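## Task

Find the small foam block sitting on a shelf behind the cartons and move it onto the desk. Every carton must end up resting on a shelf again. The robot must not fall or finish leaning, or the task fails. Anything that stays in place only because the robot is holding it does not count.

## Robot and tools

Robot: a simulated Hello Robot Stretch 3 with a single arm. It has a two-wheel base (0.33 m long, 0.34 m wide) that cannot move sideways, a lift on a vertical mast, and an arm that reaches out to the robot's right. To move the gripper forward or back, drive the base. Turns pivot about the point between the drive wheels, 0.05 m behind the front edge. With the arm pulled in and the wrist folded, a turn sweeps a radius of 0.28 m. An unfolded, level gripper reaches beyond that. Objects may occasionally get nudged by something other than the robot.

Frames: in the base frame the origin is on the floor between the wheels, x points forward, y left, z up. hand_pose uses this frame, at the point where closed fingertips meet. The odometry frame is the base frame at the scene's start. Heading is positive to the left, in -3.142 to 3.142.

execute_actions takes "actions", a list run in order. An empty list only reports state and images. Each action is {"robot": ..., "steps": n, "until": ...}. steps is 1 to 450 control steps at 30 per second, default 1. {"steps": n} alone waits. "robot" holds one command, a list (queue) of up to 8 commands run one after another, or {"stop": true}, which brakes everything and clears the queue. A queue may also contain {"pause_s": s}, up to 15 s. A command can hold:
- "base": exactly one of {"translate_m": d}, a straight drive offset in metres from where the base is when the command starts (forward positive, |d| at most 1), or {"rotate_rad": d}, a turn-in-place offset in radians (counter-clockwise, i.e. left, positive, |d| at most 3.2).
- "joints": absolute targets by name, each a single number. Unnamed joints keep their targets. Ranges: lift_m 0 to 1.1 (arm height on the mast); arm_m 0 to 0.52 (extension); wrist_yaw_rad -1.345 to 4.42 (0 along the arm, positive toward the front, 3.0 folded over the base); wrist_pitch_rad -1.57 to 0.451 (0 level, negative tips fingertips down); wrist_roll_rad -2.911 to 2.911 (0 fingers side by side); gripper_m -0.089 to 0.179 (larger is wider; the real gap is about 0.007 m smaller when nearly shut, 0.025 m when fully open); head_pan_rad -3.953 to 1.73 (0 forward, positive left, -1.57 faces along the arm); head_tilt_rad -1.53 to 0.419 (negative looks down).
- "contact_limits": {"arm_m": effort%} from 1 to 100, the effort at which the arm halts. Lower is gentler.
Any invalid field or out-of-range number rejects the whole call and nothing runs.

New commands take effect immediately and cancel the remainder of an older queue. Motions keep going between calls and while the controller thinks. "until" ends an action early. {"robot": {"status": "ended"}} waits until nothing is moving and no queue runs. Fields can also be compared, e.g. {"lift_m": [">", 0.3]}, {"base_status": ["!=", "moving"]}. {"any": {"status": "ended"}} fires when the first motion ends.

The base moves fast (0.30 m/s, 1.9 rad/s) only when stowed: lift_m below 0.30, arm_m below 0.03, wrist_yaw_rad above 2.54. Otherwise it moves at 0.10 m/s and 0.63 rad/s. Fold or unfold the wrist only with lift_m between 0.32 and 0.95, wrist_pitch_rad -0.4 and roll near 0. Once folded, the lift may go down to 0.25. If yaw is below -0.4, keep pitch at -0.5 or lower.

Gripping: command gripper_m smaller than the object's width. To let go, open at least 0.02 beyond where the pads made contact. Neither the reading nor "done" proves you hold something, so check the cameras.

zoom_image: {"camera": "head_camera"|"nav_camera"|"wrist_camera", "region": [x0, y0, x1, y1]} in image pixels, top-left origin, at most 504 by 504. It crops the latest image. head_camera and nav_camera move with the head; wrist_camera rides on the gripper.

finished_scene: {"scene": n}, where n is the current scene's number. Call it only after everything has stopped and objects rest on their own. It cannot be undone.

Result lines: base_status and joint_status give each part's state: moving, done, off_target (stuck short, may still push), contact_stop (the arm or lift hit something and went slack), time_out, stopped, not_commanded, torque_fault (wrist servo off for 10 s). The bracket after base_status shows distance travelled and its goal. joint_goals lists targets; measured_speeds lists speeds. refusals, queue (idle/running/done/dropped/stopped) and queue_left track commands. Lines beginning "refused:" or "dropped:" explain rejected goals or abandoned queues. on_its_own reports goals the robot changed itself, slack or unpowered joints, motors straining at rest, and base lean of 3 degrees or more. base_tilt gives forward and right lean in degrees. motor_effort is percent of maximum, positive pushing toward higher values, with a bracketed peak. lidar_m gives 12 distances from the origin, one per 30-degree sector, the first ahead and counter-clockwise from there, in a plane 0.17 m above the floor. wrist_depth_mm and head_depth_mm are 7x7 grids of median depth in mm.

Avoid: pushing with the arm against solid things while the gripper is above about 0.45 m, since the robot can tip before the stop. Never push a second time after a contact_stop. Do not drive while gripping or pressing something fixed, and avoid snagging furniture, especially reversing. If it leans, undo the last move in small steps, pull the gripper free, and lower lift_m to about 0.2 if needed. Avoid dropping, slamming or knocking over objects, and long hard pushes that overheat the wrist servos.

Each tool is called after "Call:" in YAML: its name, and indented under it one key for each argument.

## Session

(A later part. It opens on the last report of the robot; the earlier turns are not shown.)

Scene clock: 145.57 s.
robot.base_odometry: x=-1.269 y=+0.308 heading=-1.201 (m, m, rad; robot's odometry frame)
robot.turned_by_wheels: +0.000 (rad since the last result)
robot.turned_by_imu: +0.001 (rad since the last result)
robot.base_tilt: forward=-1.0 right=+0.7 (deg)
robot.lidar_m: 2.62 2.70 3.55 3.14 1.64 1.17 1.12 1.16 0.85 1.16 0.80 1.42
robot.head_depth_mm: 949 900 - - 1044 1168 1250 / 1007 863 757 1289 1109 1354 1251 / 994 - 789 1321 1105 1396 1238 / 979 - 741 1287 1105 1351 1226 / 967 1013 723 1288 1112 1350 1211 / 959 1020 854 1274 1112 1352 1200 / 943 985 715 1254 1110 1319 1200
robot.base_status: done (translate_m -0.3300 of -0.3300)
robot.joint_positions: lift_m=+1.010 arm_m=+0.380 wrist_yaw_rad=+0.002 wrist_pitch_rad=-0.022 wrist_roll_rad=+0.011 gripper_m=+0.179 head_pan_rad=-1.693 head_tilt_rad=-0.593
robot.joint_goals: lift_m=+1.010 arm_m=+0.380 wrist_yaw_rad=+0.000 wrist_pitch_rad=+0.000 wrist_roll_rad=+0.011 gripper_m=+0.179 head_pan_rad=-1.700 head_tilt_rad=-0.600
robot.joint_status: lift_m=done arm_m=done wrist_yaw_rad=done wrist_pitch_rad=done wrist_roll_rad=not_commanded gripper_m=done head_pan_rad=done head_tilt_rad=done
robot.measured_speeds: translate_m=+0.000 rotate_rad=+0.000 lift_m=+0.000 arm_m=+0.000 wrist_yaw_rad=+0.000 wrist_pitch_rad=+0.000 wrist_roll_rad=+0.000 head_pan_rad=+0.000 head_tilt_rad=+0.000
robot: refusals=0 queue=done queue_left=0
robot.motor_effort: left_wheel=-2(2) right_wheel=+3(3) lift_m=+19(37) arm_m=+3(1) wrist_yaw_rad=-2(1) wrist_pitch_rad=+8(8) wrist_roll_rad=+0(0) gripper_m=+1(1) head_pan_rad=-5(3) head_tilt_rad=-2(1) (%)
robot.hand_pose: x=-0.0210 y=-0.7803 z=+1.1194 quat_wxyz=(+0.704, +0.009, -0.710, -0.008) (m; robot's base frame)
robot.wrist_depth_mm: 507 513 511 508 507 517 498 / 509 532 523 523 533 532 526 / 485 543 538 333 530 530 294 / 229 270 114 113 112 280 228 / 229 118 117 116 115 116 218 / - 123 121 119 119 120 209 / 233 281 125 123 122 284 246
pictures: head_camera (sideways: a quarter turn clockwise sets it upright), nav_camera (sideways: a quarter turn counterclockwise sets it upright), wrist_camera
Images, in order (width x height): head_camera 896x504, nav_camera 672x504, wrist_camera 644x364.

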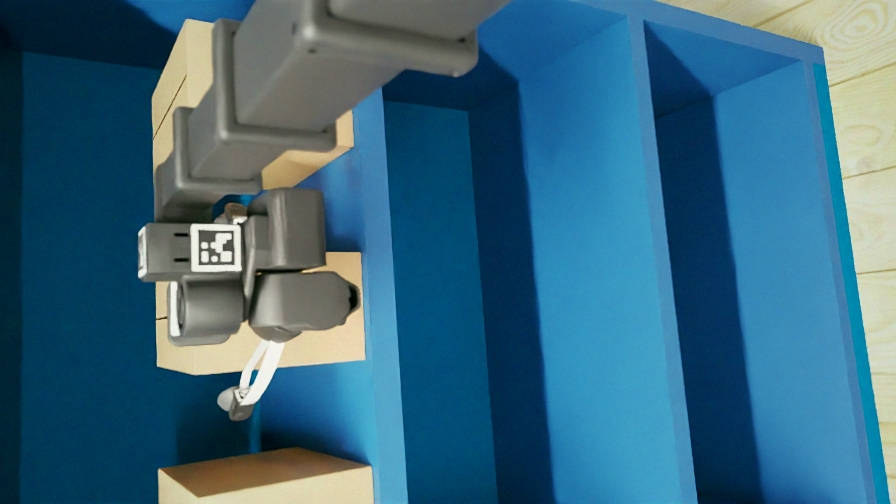

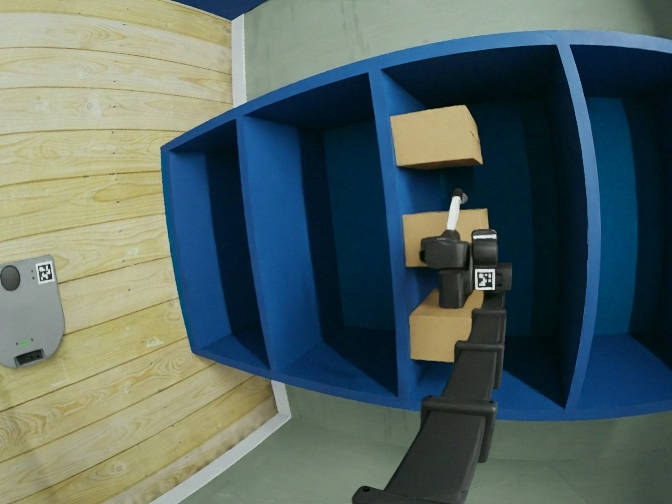

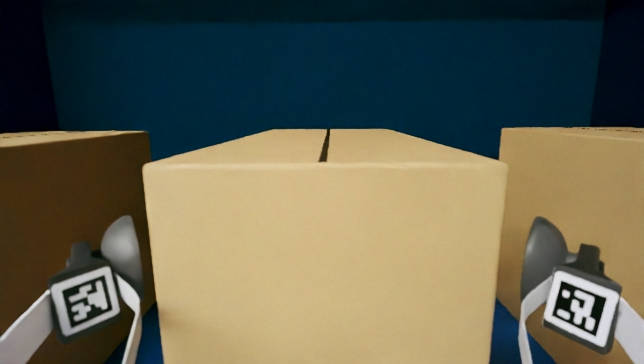

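Call:
execute_actions:
  actions:
    - {"robot":[{"joints":{"arm_m":0.415}},{"joints":{"gripper_m":0.09}},{"joints":{"lift_m":1.03}},{"joints":{"arm_m":0.0}}],"steps":450,"until":{"robot":{"status":"ended"}}}

Scene clock: 157.57 s.
robot.base_odometry: x=-1.269 y=+0.308 heading=-1.201 (m, m, rad; robot's odometry frame)
robot.turned_by_wheels: +0.000 (rad since the last result)
robot.turned_by_imu: +0.002 (rad since the last result)
robot.base_tilt: forward=-1.1 right=+0.7 (deg)
robot.lidar_m: 2.62 2.70 3.55 3.15 1.64 1.18 1.12 1.16 0.85 1.17 0.81 1.42
robot.head_depth_mm: 952 893 - - - - - / 1005 704 - - - - - / 994 885 766 - - - - / 980 1058 388 - - - - / 966 1044 367 - - 1352 1214 / 956 1038 355 1236 1073 1353 1200 / 944 988 723 1256 1107 1319 1197
robot.base_status: done (translate_m -0.3300 of -0.3300)
robot.joint_positions: lift_m=+1.030 arm_m=+0.000 wrist_yaw_rad=+0.001 wrist_pitch_rad=-0.035 wrist_roll_rad=+0.011 gripper_m=+0.094 head_pan_rad=-1.693 head_tilt_rad=-0.594
robot.joint_goals: lift_m=+1.030 arm_m=+0.000 wrist_yaw_rad=+0.000 wrist_pitch_rad=+0.000 wrist_roll_rad=+0.011 gripper_m=+0.093 head_pan_rad=-1.700 head_tilt_rad=-0.600
robot.joint_status: lift_m=done arm_m=done wrist_yaw_rad=done wrist_pitch_rad=done wrist_roll_rad=not_commanded gripper_m=done head_pan_rad=done head_tilt_rad=done
robot.measured_speeds: translate_m=+0.000 rotate_rad=+0.000 lift_m=+0.000 arm_m=+0.000 wrist_yaw_rad=+0.000 wrist_pitch_rad=+0.000 wrist_roll_rad=+0.000 head_pan_rad=+0.000 head_tilt_rad=+0.000
robot: refusals=0 queue=done queue_left=0
robot.motor_effort: left_wheel=-2(4) right_wheel=+2(5) lift_m=+39(40) arm_m=-4(5) wrist_yaw_rad=+0(3) wrist_pitch_rad=+14(14) wrist_roll_rad=+0(0) gripper_m=-18(100) head_pan_rad=-4(4) head_tilt_rad=-1(2) (%)
robot.hand_pose: x=-0.0211 y=-0.4005 z=+1.1351 quat_wxyz=(+0.704, +0.013, -0.710, -0.012) (m; robot's base frame)
robot.wrist_depth_mm: 510 703 832 817 844 757 536 / 508 747 891 889 864 791 530 / 509 652 918 932 903 652 535 / 502 496 128 127 125 489 539 / 521 512 130 129 128 499 515 / 525 - 131 131 130 129 533 / - 755 134 133 132 695 610
pictures: head_camera (sideways: a quarter turn clockwise sets it upright), nav_camera (sideways: a quarter turn counterclockwise sets it upright), wrist_camera
Images, in order (width x height): head_camera 896x504, nav_camera 672x504, wrist_camera 644x364.

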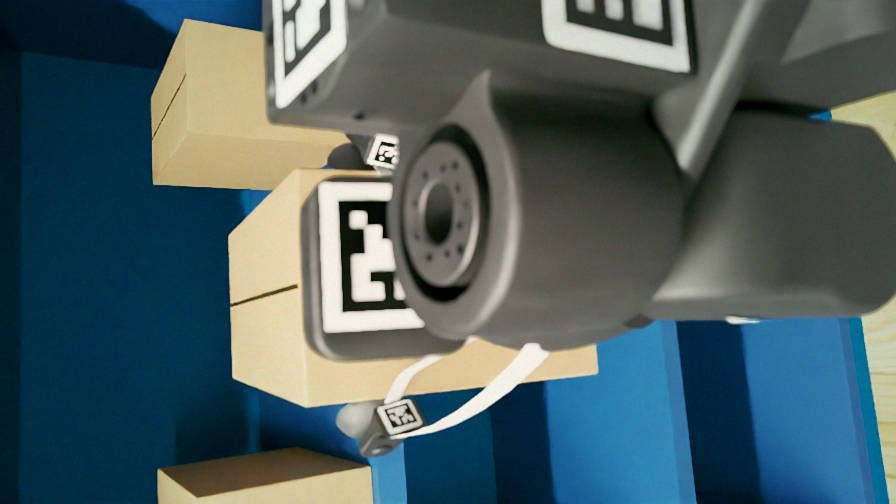

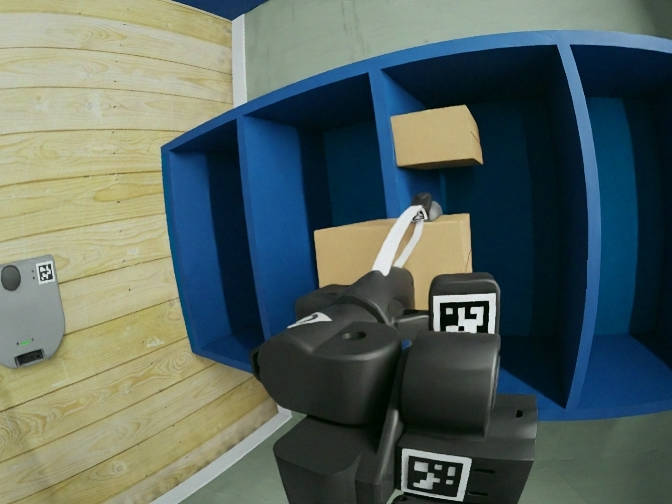

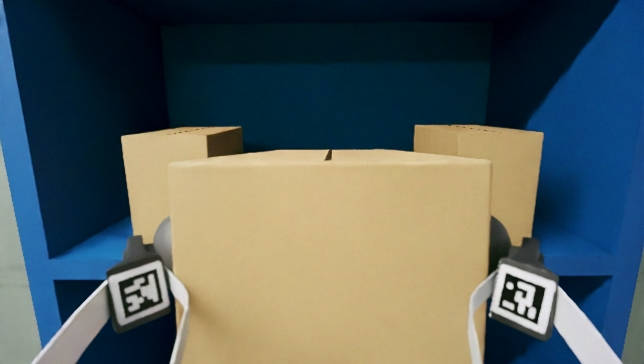

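Call:
execute_actions:
  actions:
    - {"robot":[{"joints":{"lift_m":0.71,"head_tilt_rad":-0.9}},{"joints":{"arm_m":0.2}}],"steps":450,"until":{"robot":{"status":"ended"}}}

Scene clock: 174.40 s.
robot.base_odometry: x=-1.269 y=+0.308 heading=-1.201 (m, m, rad; robot's odometry frame)
robot.turned_by_wheels: +0.000 (rad since the last result)
robot.turned_by_imu: +0.002 (rad since the last result)
robot.base_tilt: forward=-1.0 right=+0.6 (deg)
robot.lidar_m: 2.62 2.70 3.56 3.14 1.64 1.17 1.12 1.16 0.85 1.16 0.80 1.42
robot.head_depth_mm: 662 999 1061 1124 1421 1295 - / 666 1205 1203 1194 1387 - 1124 / 761 1203 1208 1047 1368 1267 1129 / 800 1164 698 - 1366 1278 1133 / 797 830 701 1016 1370 1269 1131 / 797 1154 1204 1049 1368 1265 1125 / 751 1131 1203 1047 1342 1269 1132
robot.base_status: done (translate_m -0.3300 of -0.3300)
robot.joint_positions: lift_m=+0.710 arm_m=+0.200 wrist_yaw_rad=+0.001 wrist_pitch_rad=-0.036 wrist_roll_rad=+0.011 gripper_m=+0.094 head_pan_rad=-1.693 head_tilt_rad=-0.889
robot.joint_goals: lift_m=+0.710 arm_m=+0.200 wrist_yaw_rad=+0.000 wrist_pitch_rad=+0.000 wrist_roll_rad=+0.011 gripper_m=+0.093 head_pan_rad=-1.700 head_tilt_rad=-0.900
robot.joint_status: lift_m=done arm_m=done wrist_yaw_rad=done wrist_pitch_rad=done wrist_roll_rad=not_commanded gripper_m=done head_pan_rad=done head_tilt_rad=done
robot.measured_speeds: translate_m=+0.000 rotate_rad=+0.000 lift_m=+0.000 arm_m=+0.000 wrist_yaw_rad=+0.000 wrist_pitch_rad=+0.000 wrist_roll_rad=+0.000 head_pan_rad=+0.000 head_tilt_rad=+0.000
robot: refusals=0 queue=done queue_left=0
robot.motor_effort: left_wheel=-2(2) right_wheel=+2(3) lift_m=+19(38) arm_m=+4(5) wrist_yaw_rad=-1(2) wrist_pitch_rad=+14(14) wrist_roll_rad=+0(0) gripper_m=-18(19) head_pan_rad=-3(4) head_tilt_rad=-3(18) (%)
robot.hand_pose: x=-0.0211 y=-0.5999 z=+0.8157 quat_wxyz=(+0.704, +0.013, -0.710, -0.013) (m; robot's base frame)
robot.wrist_depth_mm: 304 306 309 315 314 318 316 / 514 650 700 687 686 668 510 / 514 708 721 700 705 704 537 / 513 701 128 127 126 701 533 / 515 661 129 128 128 669 530 / 496 - 132 131 129 130 528 / 490 515 134 132 132 492 486
pictures: head_camera (sideways: a quarter turn clockwise sets it upright), nav_camera (sideways: a quarter turn counterclockwise sets it upright), wrist_camera
Images, in order (width x height): head_camera 896x504, nav_camera 672x504, wrist_camera 644x364.

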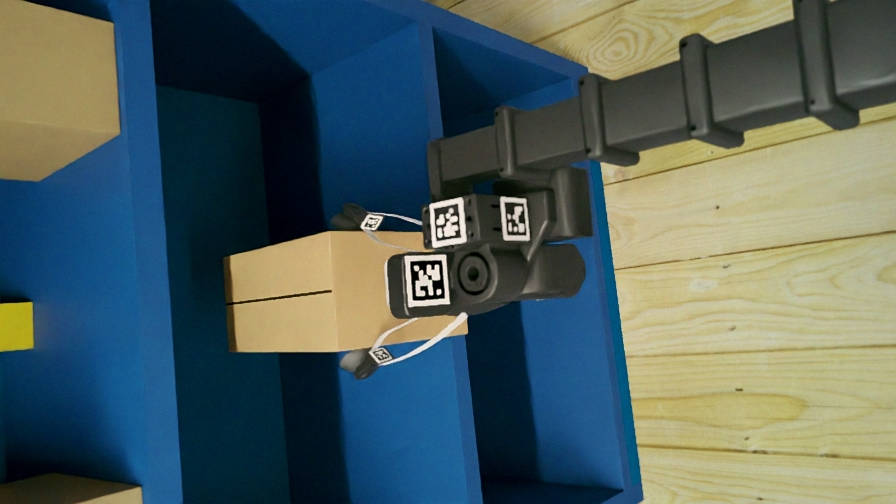

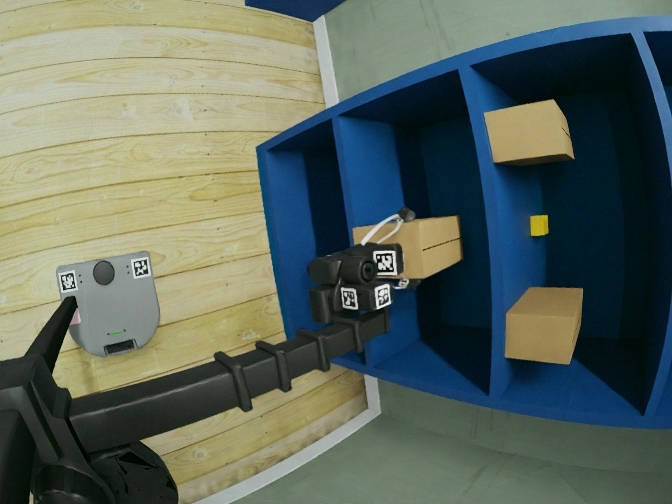

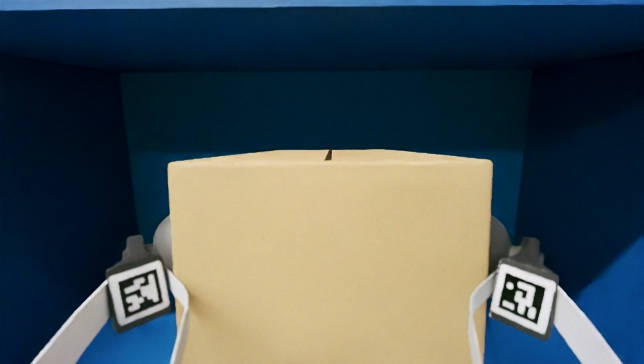

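Call:
execute_actions:
  actions:
    - {"robot":[{"joints":{"arm_m":0.41}},{"joints":{"lift_m":0.67}}],"steps":450,"until":{"robot":{"status":"ended"}}}

Scene clock: 184.27 s.
robot.base_odometry: x=-1.269 y=+0.308 heading=-1.201 (m, m, rad; robot's odometry frame)
robot.turned_by_wheels: +0.000 (rad since the last result)
robot.turned_by_imu: +0.001 (rad since the last result)
robot.base_tilt: forward=-1.1 right=+0.6 (deg)
robot.lidar_m: 2.62 2.69 3.55 3.14 1.64 1.17 1.12 1.15 0.85 1.17 0.81 1.43
robot.head_depth_mm: 662 999 1054 1124 1427 1267 1148 / 664 1198 1202 1320 1400 - - / 760 1207 1233 1490 1380 1250 1129 / 797 1157 1239 1492 1396 1270 1125 / 796 874 903 1078 1362 1271 1132 / 798 1156 1201 1050 1367 1273 1130 / 751 1136 1202 1046 1343 1273 1130
robot.base_status: done (translate_m -0.3300 of -0.3300)
robot.joint_positions: lift_m=+0.670 arm_m=+0.410 wrist_yaw_rad=+0.001 wrist_pitch_rad=-0.036 wrist_roll_rad=+0.011 gripper_m=+0.094 head_pan_rad=-1.693 head_tilt_rad=-0.889
robot.joint_goals: lift_m=+0.670 arm_m=+0.410 wrist_yaw_rad=+0.000 wrist_pitch_rad=+0.000 wrist_roll_rad=+0.011 gripper_m=+0.093 head_pan_rad=-1.700 head_tilt_rad=-0.900
robot.joint_status: lift_m=done arm_m=done wrist_yaw_rad=done wrist_pitch_rad=done wrist_roll_rad=not_commanded gripper_m=done head_pan_rad=done head_tilt_rad=done
robot.measured_speeds: translate_m=+0.000 rotate_rad=+0.000 lift_m=+0.000 arm_m=+0.000 wrist_yaw_rad=+0.000 wrist_pitch_rad=+0.000 wrist_roll_rad=+0.000 head_pan_rad=+0.000 head_tilt_rad=+0.000
robot: refusals=0 queue=done queue_left=0
robot.motor_effort: left_wheel=-2(2) right_wheel=+3(3) lift_m=+19(19) arm_m=+4(4) wrist_yaw_rad=-1(1) wrist_pitch_rad=+14(14) wrist_roll_rad=+0(0) gripper_m=-18(18) head_pan_rad=-4(4) head_tilt_rad=-3(4) (%)
robot.hand_pose: x=-0.0211 y=-0.8099 z=+0.7757 quat_wxyz=(+0.704, +0.013, -0.710, -0.013) (m; robot's base frame)
robot.wrist_depth_mm: 474 472 477 478 479 480 466 / 488 486 498 495 497 499 494 / 501 517 519 513 508 515 505 / 519 526 127 127 125 525 519 / 527 533 129 128 128 530 525 / 523 - 132 131 130 129 520 / 471 461 134 133 132 429 458
pictures: head_camera (sideways: a quarter turn clockwise sets it upright), nav_camera (sideways: a quarter turn counterclockwise sets it upright), wrist_camera
Images, in order (width x height): head_camera 896x504, nav_camera 672x504, wrist_camera 644x364.

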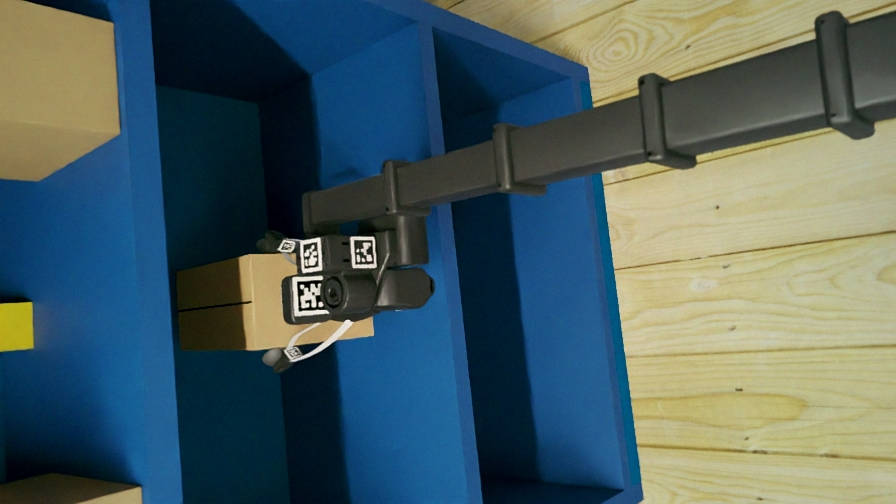

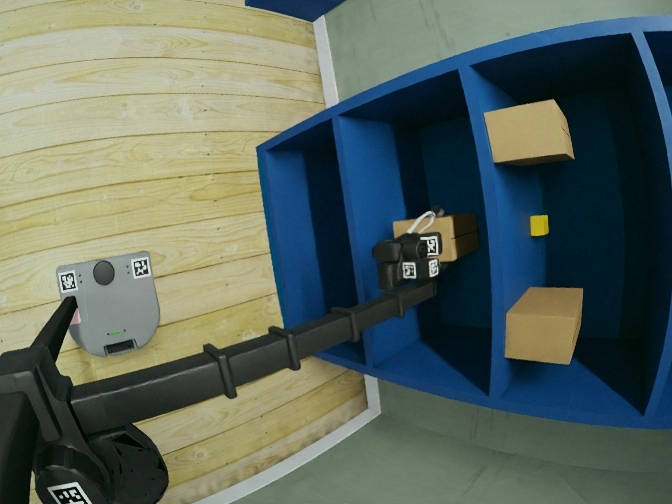

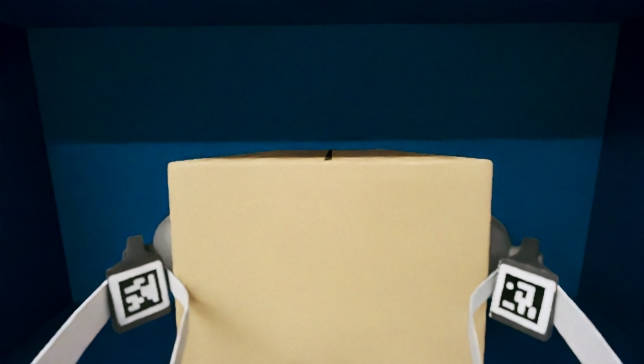

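Call:
execute_actions:
  actions:
    - {"robot":{"joints":{"lift_m":0.652}},"steps":60,"until":{"robot":{"status":"ended"}}}

Scene clock: 189.20 s.
robot.base_odometry: x=-1.269 y=+0.308 heading=-1.201 (m, m, rad; robot's odometry frame)
robot.turned_by_wheels: +0.000 (rad since the last result)
robot.turned_by_imu: +0.001 (rad since the last result)
robot.base_tilt: forward=-1.0 right=+0.7 (deg)
robot.lidar_m: 2.62 2.70 3.58 3.13 1.64 1.17 1.12 1.15 0.86 1.16 0.80 1.43
robot.head_depth_mm: 662 1000 1059 1127 1425 1269 1148 / 663 1198 1205 1327 1397 - - / 757 1209 1236 1284 1387 1248 1123 / 796 1151 1238 1490 1390 1271 1126 / 797 915 882 1079 1370 1272 1127 / 796 1154 1206 1047 1372 1274 1131 / 750 1134 1203 1051 1345 1272 1130
robot.base_status: done (translate_m -0.3300 of -0.3300)
robot.joint_positions: lift_m=+0.652 arm_m=+0.410 wrist_yaw_rad=+0.001 wrist_pitch_rad=-0.036 wrist_roll_rad=+0.011 gripper_m=+0.094 head_pan_rad=-1.693 head_tilt_rad=-0.889
robot.joint_goals: lift_m=+0.652 arm_m=+0.410 wrist_yaw_rad=+0.000 wrist_pitch_rad=+0.000 wrist_roll_rad=+0.011 gripper_m=+0.093 head_pan_rad=-1.700 head_tilt_rad=-0.900
robot.joint_status: lift_m=done arm_m=done wrist_yaw_rad=done wrist_pitch_rad=done wrist_roll_rad=not_commanded gripper_m=done head_pan_rad=done head_tilt_rad=done
robot.measured_speeds: translate_m=+0.000 rotate_rad=+0.000 lift_m=+0.000 arm_m=+0.000 wrist_yaw_rad=+0.000 wrist_pitch_rad=+0.000 wrist_roll_rad=+0.000 head_pan_rad=+0.000 head_tilt_rad=+0.000
robot: refusals=0 queue=done queue_left=0
robot.motor_effort: left_wheel=-2(2) right_wheel=+2(3) lift_m=+19(21) arm_m=+3(4) wrist_yaw_rad=-1(1) wrist_pitch_rad=+14(14) wrist_roll_rad=+0(0) gripper_m=-19(19) head_pan_rad=-3(6) head_tilt_rad=-3(4) (%)
robot.hand_pose: x=-0.0211 y=-0.8099 z=+0.7577 quat_wxyz=(+0.704, +0.013, -0.710, -0.013) (m; robot's base frame)
robot.wrist_depth_mm: 484 478 476 483 483 478 474 / 486 485 491 491 490 489 494 / 505 512 502 508 505 504 511 / 517 521 127 126 125 522 519 / 529 542 129 129 127 526 522 / 502 - 132 131 130 129 513 / 458 430 134 133 132 402 439
pictures: head_camera (sideways: a quarter turn clockwise sets it upright), nav_camera (sideways: a quarter turn counterclockwise sets it upright), wrist_camera
Images, in order (width x height): head_camera 896x504, nav_camera 672x504, wrist_camera 644x364.

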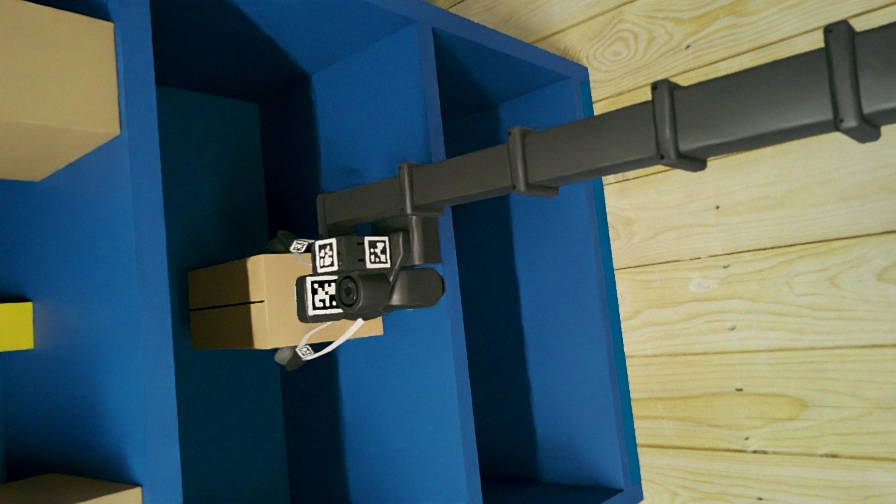

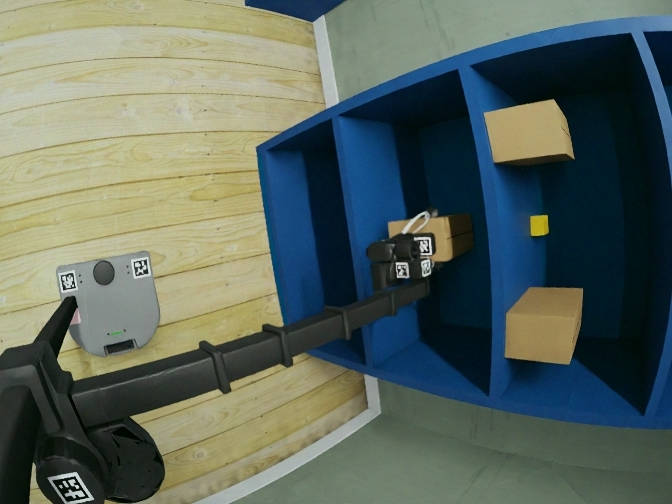

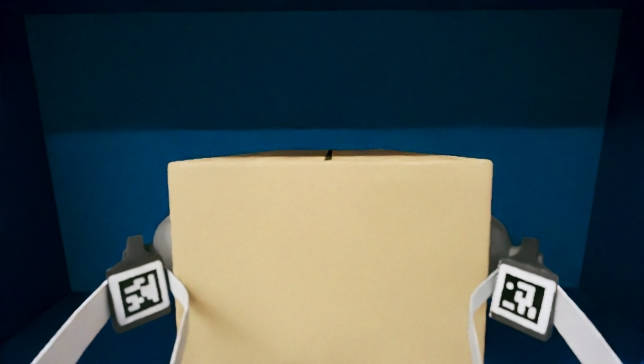

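Call:
execute_actions:
  actions:
    - {"robot":{"joints":{"lift_m":0.638}},"steps":60,"until":{"robot":{"status":"ended"}}}

Scene clock: 194.77 s.
robot.base_odometry: x=-1.269 y=+0.308 heading=-1.201 (m, m, rad; robot's odometry frame)
robot.turned_by_wheels: +0.000 (rad since the last result)
robot.turned_by_imu: +0.001 (rad since the last result)
robot.base_tilt: forward=-1.1 right=+0.7 (deg)
robot.lidar_m: 2.62 2.70 3.57 3.13 1.64 1.18 1.12 1.16 0.85 1.16 0.80 1.42
robot.head_depth_mm: 661 999 1057 1128 1419 1270 1147 / 663 1196 1201 1330 1395 - - / 758 1204 1236 1498 1375 1258 1130 / 797 1162 1200 1526 1388 1278 1131 / 796 944 886 1081 1375 1273 1124 / 796 1154 1208 1048 1370 1266 1131 / 751 1135 1200 1047 1346 1269 1127
robot.base_status: done (translate_m -0.3300 of -0.3300)
robot.joint_positions: lift_m=+0.638 arm_m=+0.410 wrist_yaw_rad=+0.001 wrist_pitch_rad=-0.036 wrist_roll_rad=+0.011 gripper_m=+0.094 head_pan_rad=-1.693 head_tilt_rad=-0.889
robot.joint_goals: lift_m=+0.638 arm_m=+0.410 wrist_yaw_rad=+0.000 wrist_pitch_rad=+0.000 wrist_roll_rad=+0.011 gripper_m=+0.093 head_pan_rad=-1.700 head_tilt_rad=-0.900
robot.joint_status: lift_m=done arm_m=done wrist_yaw_rad=done wrist_pitch_rad=done wrist_roll_rad=not_commanded gripper_m=done head_pan_rad=done head_tilt_rad=done
robot.measured_speeds: translate_m=+0.000 rotate_rad=+0.000 lift_m=+0.000 arm_m=+0.000 wrist_yaw_rad=+0.000 wrist_pitch_rad=+0.000 wrist_roll_rad=+0.000 head_pan_rad=+0.000 head_tilt_rad=+0.000
robot: refusals=0 queue=done queue_left=0
robot.motor_effort: left_wheel=-2(2) right_wheel=+3(3) lift_m=+19(20) arm_m=+3(4) wrist_yaw_rad=-2(1) wrist_pitch_rad=+14(14) wrist_roll_rad=+0(0) gripper_m=-18(19) head_pan_rad=-3(3) head_tilt_rad=-3(3) (%)
robot.hand_pose: x=-0.0211 y=-0.8099 z=+0.7437 quat_wxyz=(+0.704, +0.013, -0.710, -0.013) (m; robot's base frame)
robot.wrist_depth_mm: 483 484 468 479 479 479 466 / 496 497 488 491 491 495 485 / 506 513 511 507 507 507 501 / 512 526 127 127 126 525 520 / 530 540 129 129 128 537 520 / 522 - 132 130 130 130 501 / 445 407 134 133 132 390 411
pictures: head_camera (sideways: a quarter turn clockwise sets it upright), nav_camera (sideways: a quarter turn counterclockwise sets it upright), wrist_camera
Images, in order (width x height): head_camera 896x504, nav_camera 672x504, wrist_camera 644x364.

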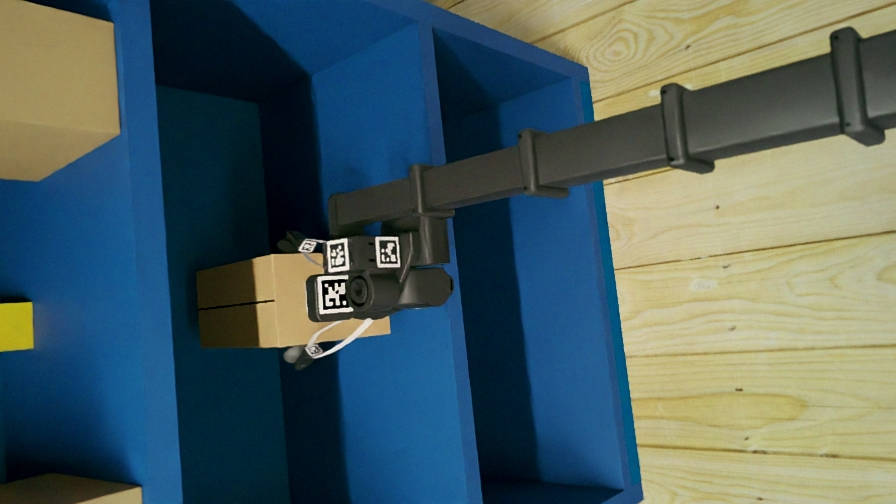

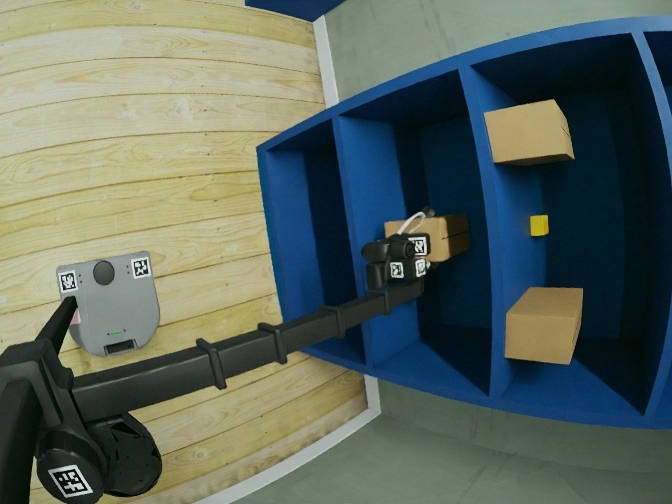

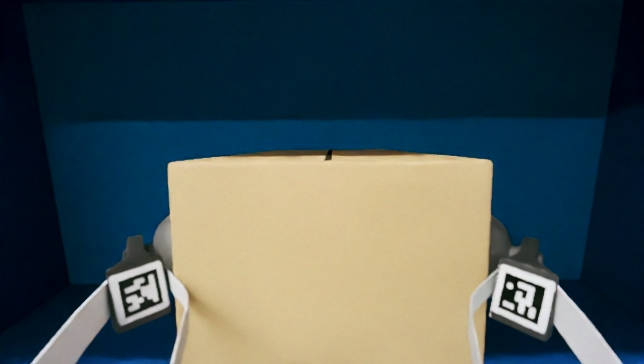

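Call:
execute_actions:
  actions:
    - {"robot":{"joints":{"lift_m":0.624}},"steps":60,"until":{"robot":{"status":"ended"}}}

Scene clock: 200.03 s.
robot.base_odometry: x=-1.269 y=+0.308 heading=-1.201 (m, m, rad; robot's odometry frame)
robot.turned_by_wheels: +0.000 (rad since the last result)
robot.turned_by_imu: +0.001 (rad since the last result)
robot.base_tilt: forward=-1.1 right=+0.7 (deg)
robot.lidar_m: 2.62 2.70 3.56 3.14 1.64 1.17 1.12 1.16 0.85 1.16 0.81 1.42
robot.head_depth_mm: 661 996 1056 1128 1425 1265 1144 / 664 1201 1199 1333 1397 1318 - / 759 1208 1202 1492 1381 1267 1127 / 798 1162 1185 1531 1400 1271 1123 / 797 980 899 1077 1369 1267 1129 / 796 1153 1207 1044 1371 1273 1127 / 751 1135 1200 1050 1336 1269 1130
robot.base_status: done (translate_m -0.3300 of -0.3300)
robot.joint_positions: lift_m=+0.624 arm_m=+0.410 wrist_yaw_rad=+0.001 wrist_pitch_rad=-0.036 wrist_roll_rad=+0.011 gripper_m=+0.094 head_pan_rad=-1.693 head_tilt_rad=-0.889
robot.joint_goals: lift_m=+0.624 arm_m=+0.410 wrist_yaw_rad=+0.000 wrist_pitch_rad=+0.000 wrist_roll_rad=+0.011 gripper_m=+0.093 head_pan_rad=-1.700 head_tilt_rad=-0.900
robot.joint_status: lift_m=done arm_m=done wrist_yaw_rad=done wrist_pitch_rad=done wrist_roll_rad=not_commanded gripper_m=done head_pan_rad=done head_tilt_rad=done
robot.measured_speeds: translate_m=+0.000 rotate_rad=+0.000 lift_m=+0.000 arm_m=+0.000 wrist_yaw_rad=+0.000 wrist_pitch_rad=+0.000 wrist_roll_rad=+0.000 head_pan_rad=+0.000 head_tilt_rad=+0.000
robot: refusals=0 queue=done queue_left=0
robot.motor_effort: left_wheel=-2(2) right_wheel=+3(3) lift_m=+20(19) arm_m=+4(4) wrist_yaw_rad=+0(1) wrist_pitch_rad=+14(14) wrist_roll_rad=+0(0) gripper_m=-19(18) head_pan_rad=-5(4) head_tilt_rad=-3(3) (%)
robot.hand_pose: x=-0.0211 y=-0.8099 z=+0.7297 quat_wxyz=(+0.704, +0.013, -0.710, -0.013) (m; robot's base frame)
robot.wrist_depth_mm: 480 476 477 480 476 479 471 / 484 485 497 492 491 492 492 / 498 510 508 499 503 502 499 / 523 531 128 127 125 522 520 / 528 544 130 128 127 550 524 / 506 - 132 130 130 130 483 / 417 390 134 133 132 364 403
pictures: head_camera (sideways: a quarter turn clockwise sets it upright), nav_camera (sideways: a quarter turn counterclockwise sets it upright), wrist_camera
Images, in order (width x height): head_camera 896x504, nav_camera 672x504, wrist_camera 644x364.

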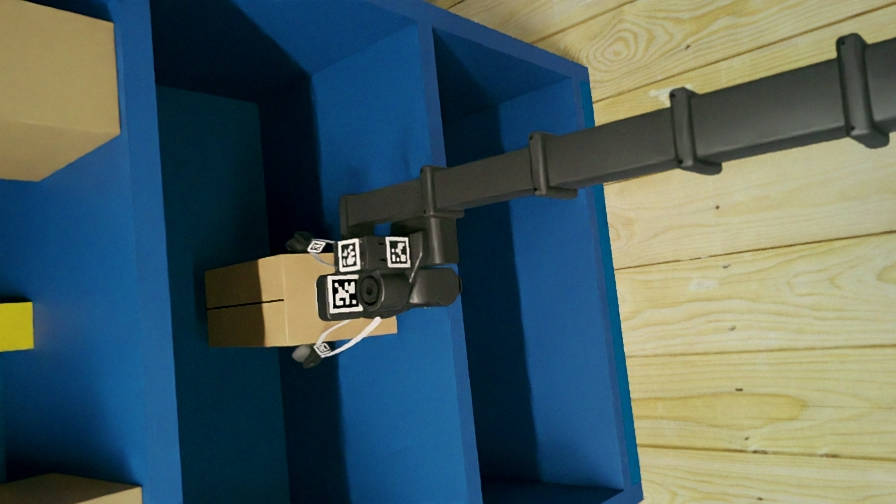

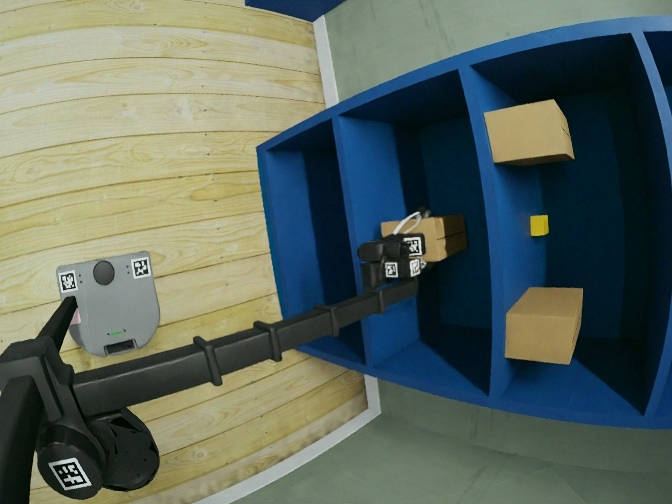

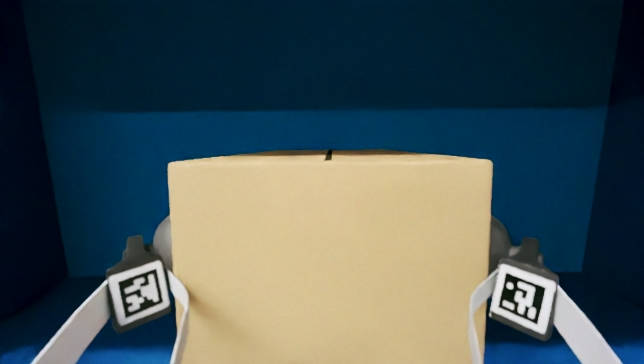

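Call:
execute_actions:
  actions:
    - {"robot":{"joints":{"lift_m":0.614}},"steps":60,"until":{"robot":{"status":"ended"}}}

Scene clock: 205.70 s.
robot.base_odometry: x=-1.269 y=+0.308 heading=-1.201 (m, m, rad; robot's odometry frame)
robot.turned_by_wheels: +0.000 (rad since the last result)
robot.turned_by_imu: +0.001 (rad since the last result)
robot.base_tilt: forward=-1.1 right=+0.7 (deg)
robot.lidar_m: 2.62 2.70 3.56 3.15 1.64 1.17 1.12 1.16 0.85 1.17 0.80 1.43
robot.head_depth_mm: 661 999 1054 1125 1424 1265 1148 / 664 1196 1202 1331 1392 1306 - / 757 1213 1206 1279 1400 1264 1125 / 797 1175 1164 1524 1394 1264 1127 / 795 1006 908 1074 1371 1268 1129 / 798 1151 1199 1047 1367 1275 1129 / 753 1135 1203 1051 1341 1272 1128
robot.base_status: done (translate_m -0.3300 of -0.3300)
robot.joint_positions: lift_m=+0.614 arm_m=+0.410 wrist_yaw_rad=+0.001 wrist_pitch_rad=-0.036 wrist_roll_rad=+0.011 gripper_m=+0.094 head_pan_rad=-1.693 head_tilt_rad=-0.889
robot.joint_goals: lift_m=+0.614 arm_m=+0.410 wrist_yaw_rad=+0.000 wrist_pitch_rad=+0.000 wrist_roll_rad=+0.011 gripper_m=+0.093 head_pan_rad=-1.700 head_tilt_rad=-0.900
robot.joint_status: lift_m=done arm_m=done wrist_yaw_rad=done wrist_pitch_rad=done wrist_roll_rad=not_commanded gripper_m=done head_pan_rad=done head_tilt_rad=done
robot.measured_speeds: translate_m=+0.000 rotate_rad=+0.000 lift_m=+0.000 arm_m=+0.000 wrist_yaw_rad=+0.000 wrist_pitch_rad=+0.000 wrist_roll_rad=+0.000 head_pan_rad=+0.000 head_tilt_rad=+0.000
robot: refusals=0 queue=done queue_left=0
robot.motor_effort: left_wheel=-2(2) right_wheel=+3(2) lift_m=+19(22) arm_m=+3(4) wrist_yaw_rad=-2(1) wrist_pitch_rad=+14(14) wrist_roll_rad=+0(0) gripper_m=-19(18) head_pan_rad=-4(4) head_tilt_rad=-4(4) (%)
robot.hand_pose: x=-0.0211 y=-0.8099 z=+0.7197 quat_wxyz=(+0.704, +0.013, -0.710, -0.013) (m; robot's base frame)
robot.wrist_depth_mm: 475 474 479 479 480 472 475 / 490 493 490 491 489 498 502 / 497 506 513 509 499 510 500 / 527 526 128 127 126 518 525 / 525 541 129 129 127 543 525 / 482 - 132 131 129 129 480 / 402 373 134 133 132 351 386
pictures: head_camera (sideways: a quarter turn clockwise sets it upright), nav_camera (sideways: a quarter turn counterclockwise sets it upright), wrist_camera
Images, in order (width x height): head_camera 896x504, nav_camera 672x504, wrist_camera 644x364.

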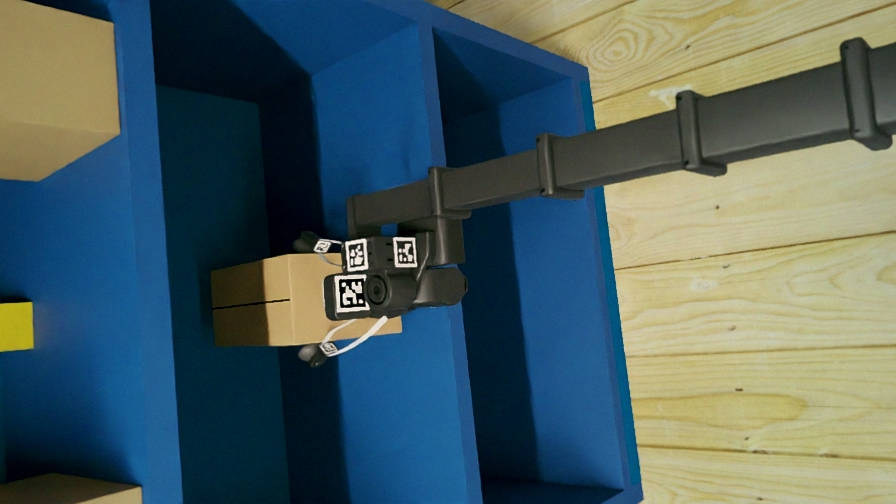

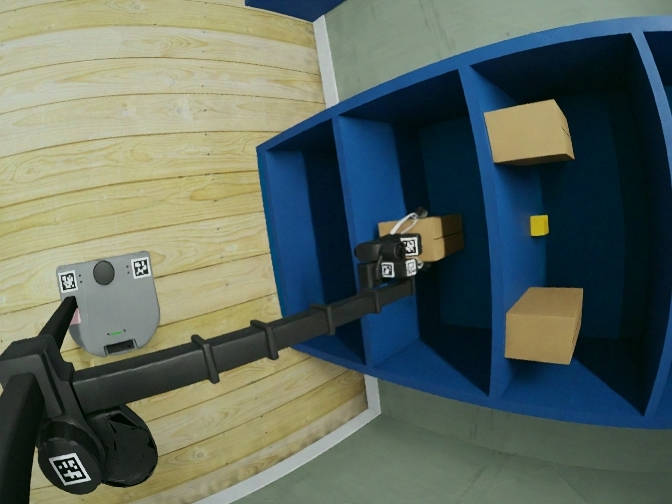

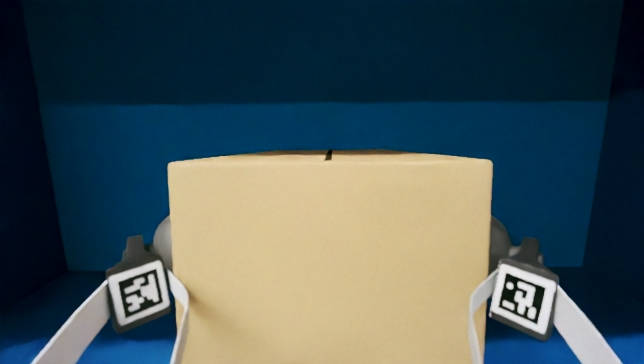

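Call:
execute_actions:
  actions:
    - {"robot":{"joints":{"lift_m":0.602}},"steps":60,"until":{"robot":{"status":"ended"}}}

Scene clock: 211.80 s.
robot.base_odometry: x=-1.269 y=+0.308 heading=-1.201 (m, m, rad; robot's odometry frame)
robot.turned_by_wheels: +0.000 (rad since the last result)
robot.turned_by_imu: +0.001 (rad since the last result)
robot.base_tilt: forward=-1.1 right=+0.7 (deg)
robot.lidar_m: 2.62 2.71 3.54 3.15 1.64 1.17 1.12 1.16 0.85 1.17 0.80 1.42
robot.head_depth_mm: 662 1002 1055 1127 1420 1270 1146 / 663 1201 1201 1325 1398 1295 - / 759 1211 1203 1075 1403 1269 1128 / 797 1169 1170 1507 1397 1271 1130 / 795 1031 909 1076 1371 1263 1128 / 795 1149 1200 1044 1368 1266 1129 / 749 1135 1206 1049 1342 1270 1131
robot.base_status: done (translate_m -0.3300 of -0.3300)
robot.joint_positions: lift_m=+0.602 arm_m=+0.410 wrist_yaw_rad=+0.001 wrist_pitch_rad=-0.036 wrist_roll_rad=+0.011 gripper_m=+0.094 head_pan_rad=-1.693 head_tilt_rad=-0.889
robot.joint_goals: lift_m=+0.602 arm_m=+0.410 wrist_yaw_rad=+0.000 wrist_pitch_rad=+0.000 wrist_roll_rad=+0.011 gripper_m=+0.093 head_pan_rad=-1.700 head_tilt_rad=-0.900
robot.joint_status: lift_m=done arm_m=done wrist_yaw_rad=done wrist_pitch_rad=done wrist_roll_rad=not_commanded gripper_m=done head_pan_rad=done head_tilt_rad=done
robot.measured_speeds: translate_m=+0.000 rotate_rad=+0.000 lift_m=+0.000 arm_m=+0.000 wrist_yaw_rad=+0.000 wrist_pitch_rad=+0.000 wrist_roll_rad=+0.000 head_pan_rad=+0.000 head_tilt_rad=+0.000
robot: refusals=0 queue=done queue_left=0
robot.motor_effort: left_wheel=-2(2) right_wheel=+2(3) lift_m=+19(17) arm_m=+4(3) wrist_yaw_rad=-1(1) wrist_pitch_rad=+14(14) wrist_roll_rad=+0(0) gripper_m=-19(19) head_pan_rad=-4(4) head_tilt_rad=-4(3) (%)
robot.hand_pose: x=-0.0211 y=-0.8099 z=+0.7077 quat_wxyz=(+0.704, +0.013, -0.710, -0.013) (m; robot's base frame)
robot.wrist_depth_mm: 470 479 484 483 476 480 481 / 486 497 491 489 490 492 495 / 498 508 513 509 508 500 506 / 517 529 128 127 125 523 525 / 526 543 129 128 127 547 529 / 480 - 132 131 130 129 470 / 387 358 134 134 132 338 361
pictures: head_camera (sideways: a quarter turn clockwise sets it upright), nav_camera (sideways: a quarter turn counterclockwise sets it upright), wrist_camera
Images, in order (width x height): head_camera 896x504, nav_camera 672x504, wrist_camera 644x364.

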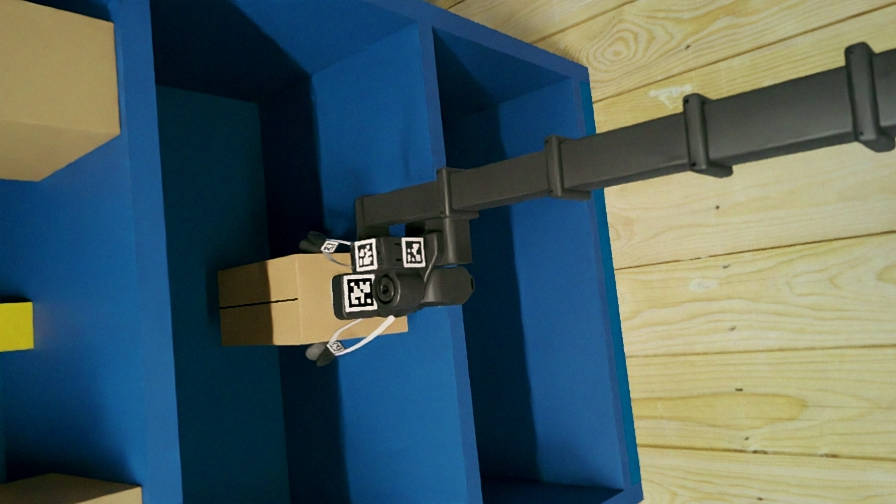

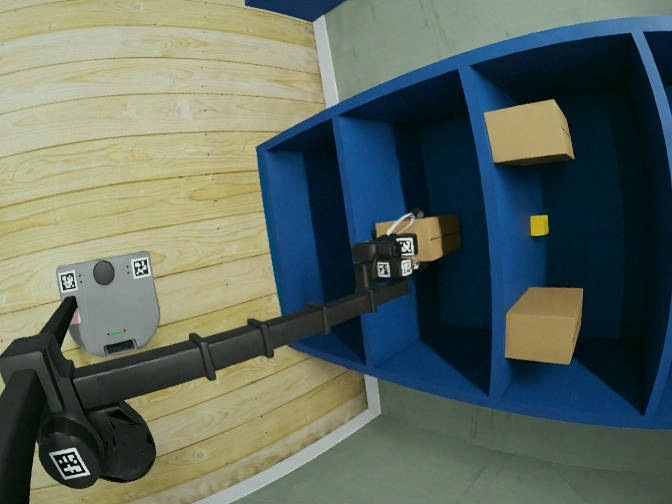

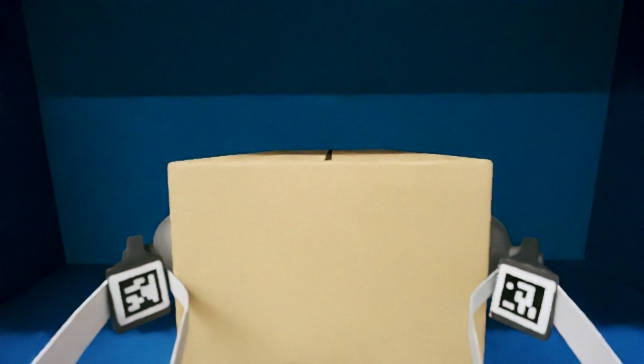

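Call:
execute_actions:
  actions:
    - {"robot":{"joints":{"lift_m":0.578}},"steps":60,"until":{"robot":{"status":"ended"}}}

Scene clock: 241.23 s.
robot.base_odometry: x=-1.269 y=+0.308 heading=-1.201 (m, m, rad; robot's odometry frame)
robot.turned_by_wheels: +0.000 (rad since the last result)
robot.turned_by_imu: +0.001 (rad since the last result)
robot.base_tilt: forward=-1.1 right=+0.6 (deg)
robot.lidar_m: 2.63 2.70 3.55 3.15 1.64 1.17 1.12 1.16 0.85 1.16 0.81 1.42
robot.head_depth_mm: 662 1000 1059 1130 1428 1274 1128 / 665 1201 1199 1333 1391 1295 - / 759 1206 1208 1083 1395 1274 1127 / 795 1186 1135 1502 1394 1268 1126 / 797 1149 951 1078 1363 1266 1131 / 798 1153 1199 1049 1367 1272 1126 / 752 1133 1203 1051 1340 1271 1125
robot.base_status: done (translate_m -0.3300 of -0.3300)
robot.joint_positions: lift_m=+0.578 arm_m=+0.410 wrist_yaw_rad=+0.001 wrist_pitch_rad=-0.036 wrist_roll_rad=+0.011 gripper_m=+0.094 head_pan_rad=-1.693 head_tilt_rad=-0.889
robot.joint_goals: lift_m=+0.578 arm_m=+0.410 wrist_yaw_rad=+0.000 wrist_pitch_rad=+0.000 wrist_roll_rad=+0.011 gripper_m=+0.093 head_pan_rad=-1.700 head_tilt_rad=-0.900
robot.joint_status: lift_m=done arm_m=done wrist_yaw_rad=done wrist_pitch_rad=done wrist_roll_rad=not_commanded gripper_m=done head_pan_rad=done head_tilt_rad=done
robot.measured_speeds: translate_m=+0.000 rotate_rad=+0.000 lift_m=+0.000 arm_m=+0.000 wrist_yaw_rad=+0.000 wrist_pitch_rad=+0.000 wrist_roll_rad=+0.000 head_pan_rad=+0.000 head_tilt_rad=+0.000
robot: refusals=0 queue=done queue_left=0
robot.motor_effort: left_wheel=-2(2) right_wheel=+3(3) lift_m=+19(21) arm_m=+4(4) wrist_yaw_rad=+0(0) wrist_pitch_rad=+14(14) wrist_roll_rad=+0(0) gripper_m=-18(19) head_pan_rad=-5(4) head_tilt_rad=-2(3) (%)
robot.hand_pose: x=-0.0211 y=-0.8099 z=+0.6838 quat_wxyz=(+0.704, +0.013, -0.710, -0.013) (m; robot's base frame)
robot.wrist_depth_mm: 480 475 481 476 482 479 475 / 491 496 490 492 491 497 498 / 504 517 505 507 513 516 505 / 527 520 127 126 125 520 515 / 523 523 130 128 127 536 519 / 437 - 132 132 130 130 423 / 354 324 135 134 133 305 333
pictures: head_camera (sideways: a quarter turn clockwise sets it upright), nav_camera (sideways: a quarter turn counterclockwise sets it upright), wrist_camera
Images, in order (width x height): head_camera 896x504, nav_camera 672x504, wrist_camera 644x364.

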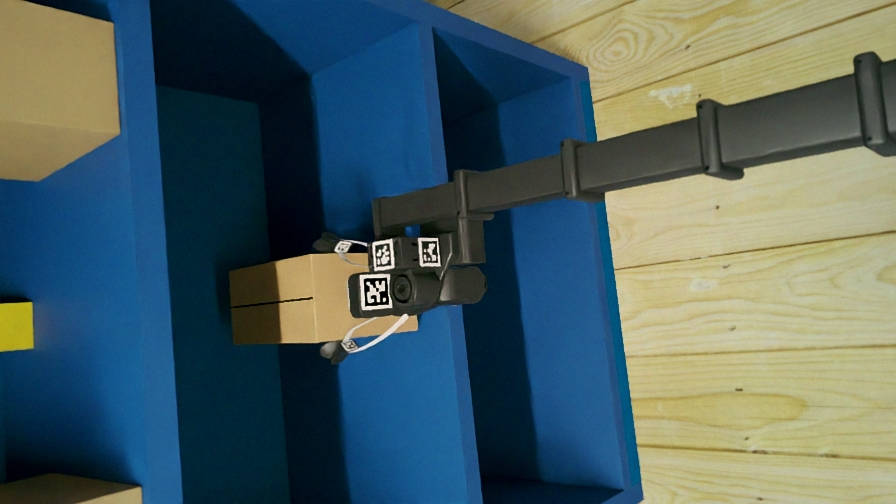

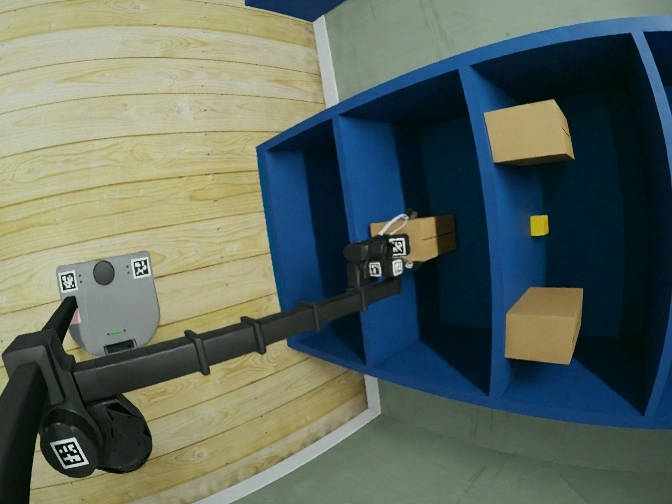

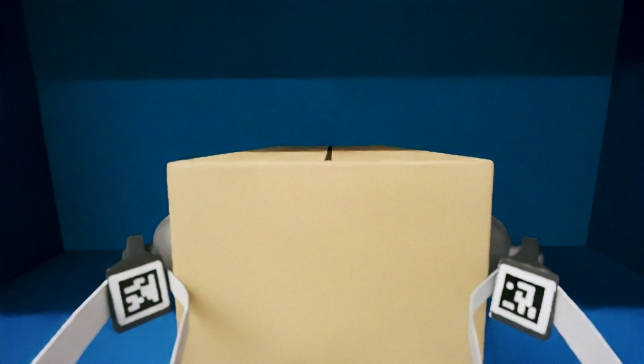

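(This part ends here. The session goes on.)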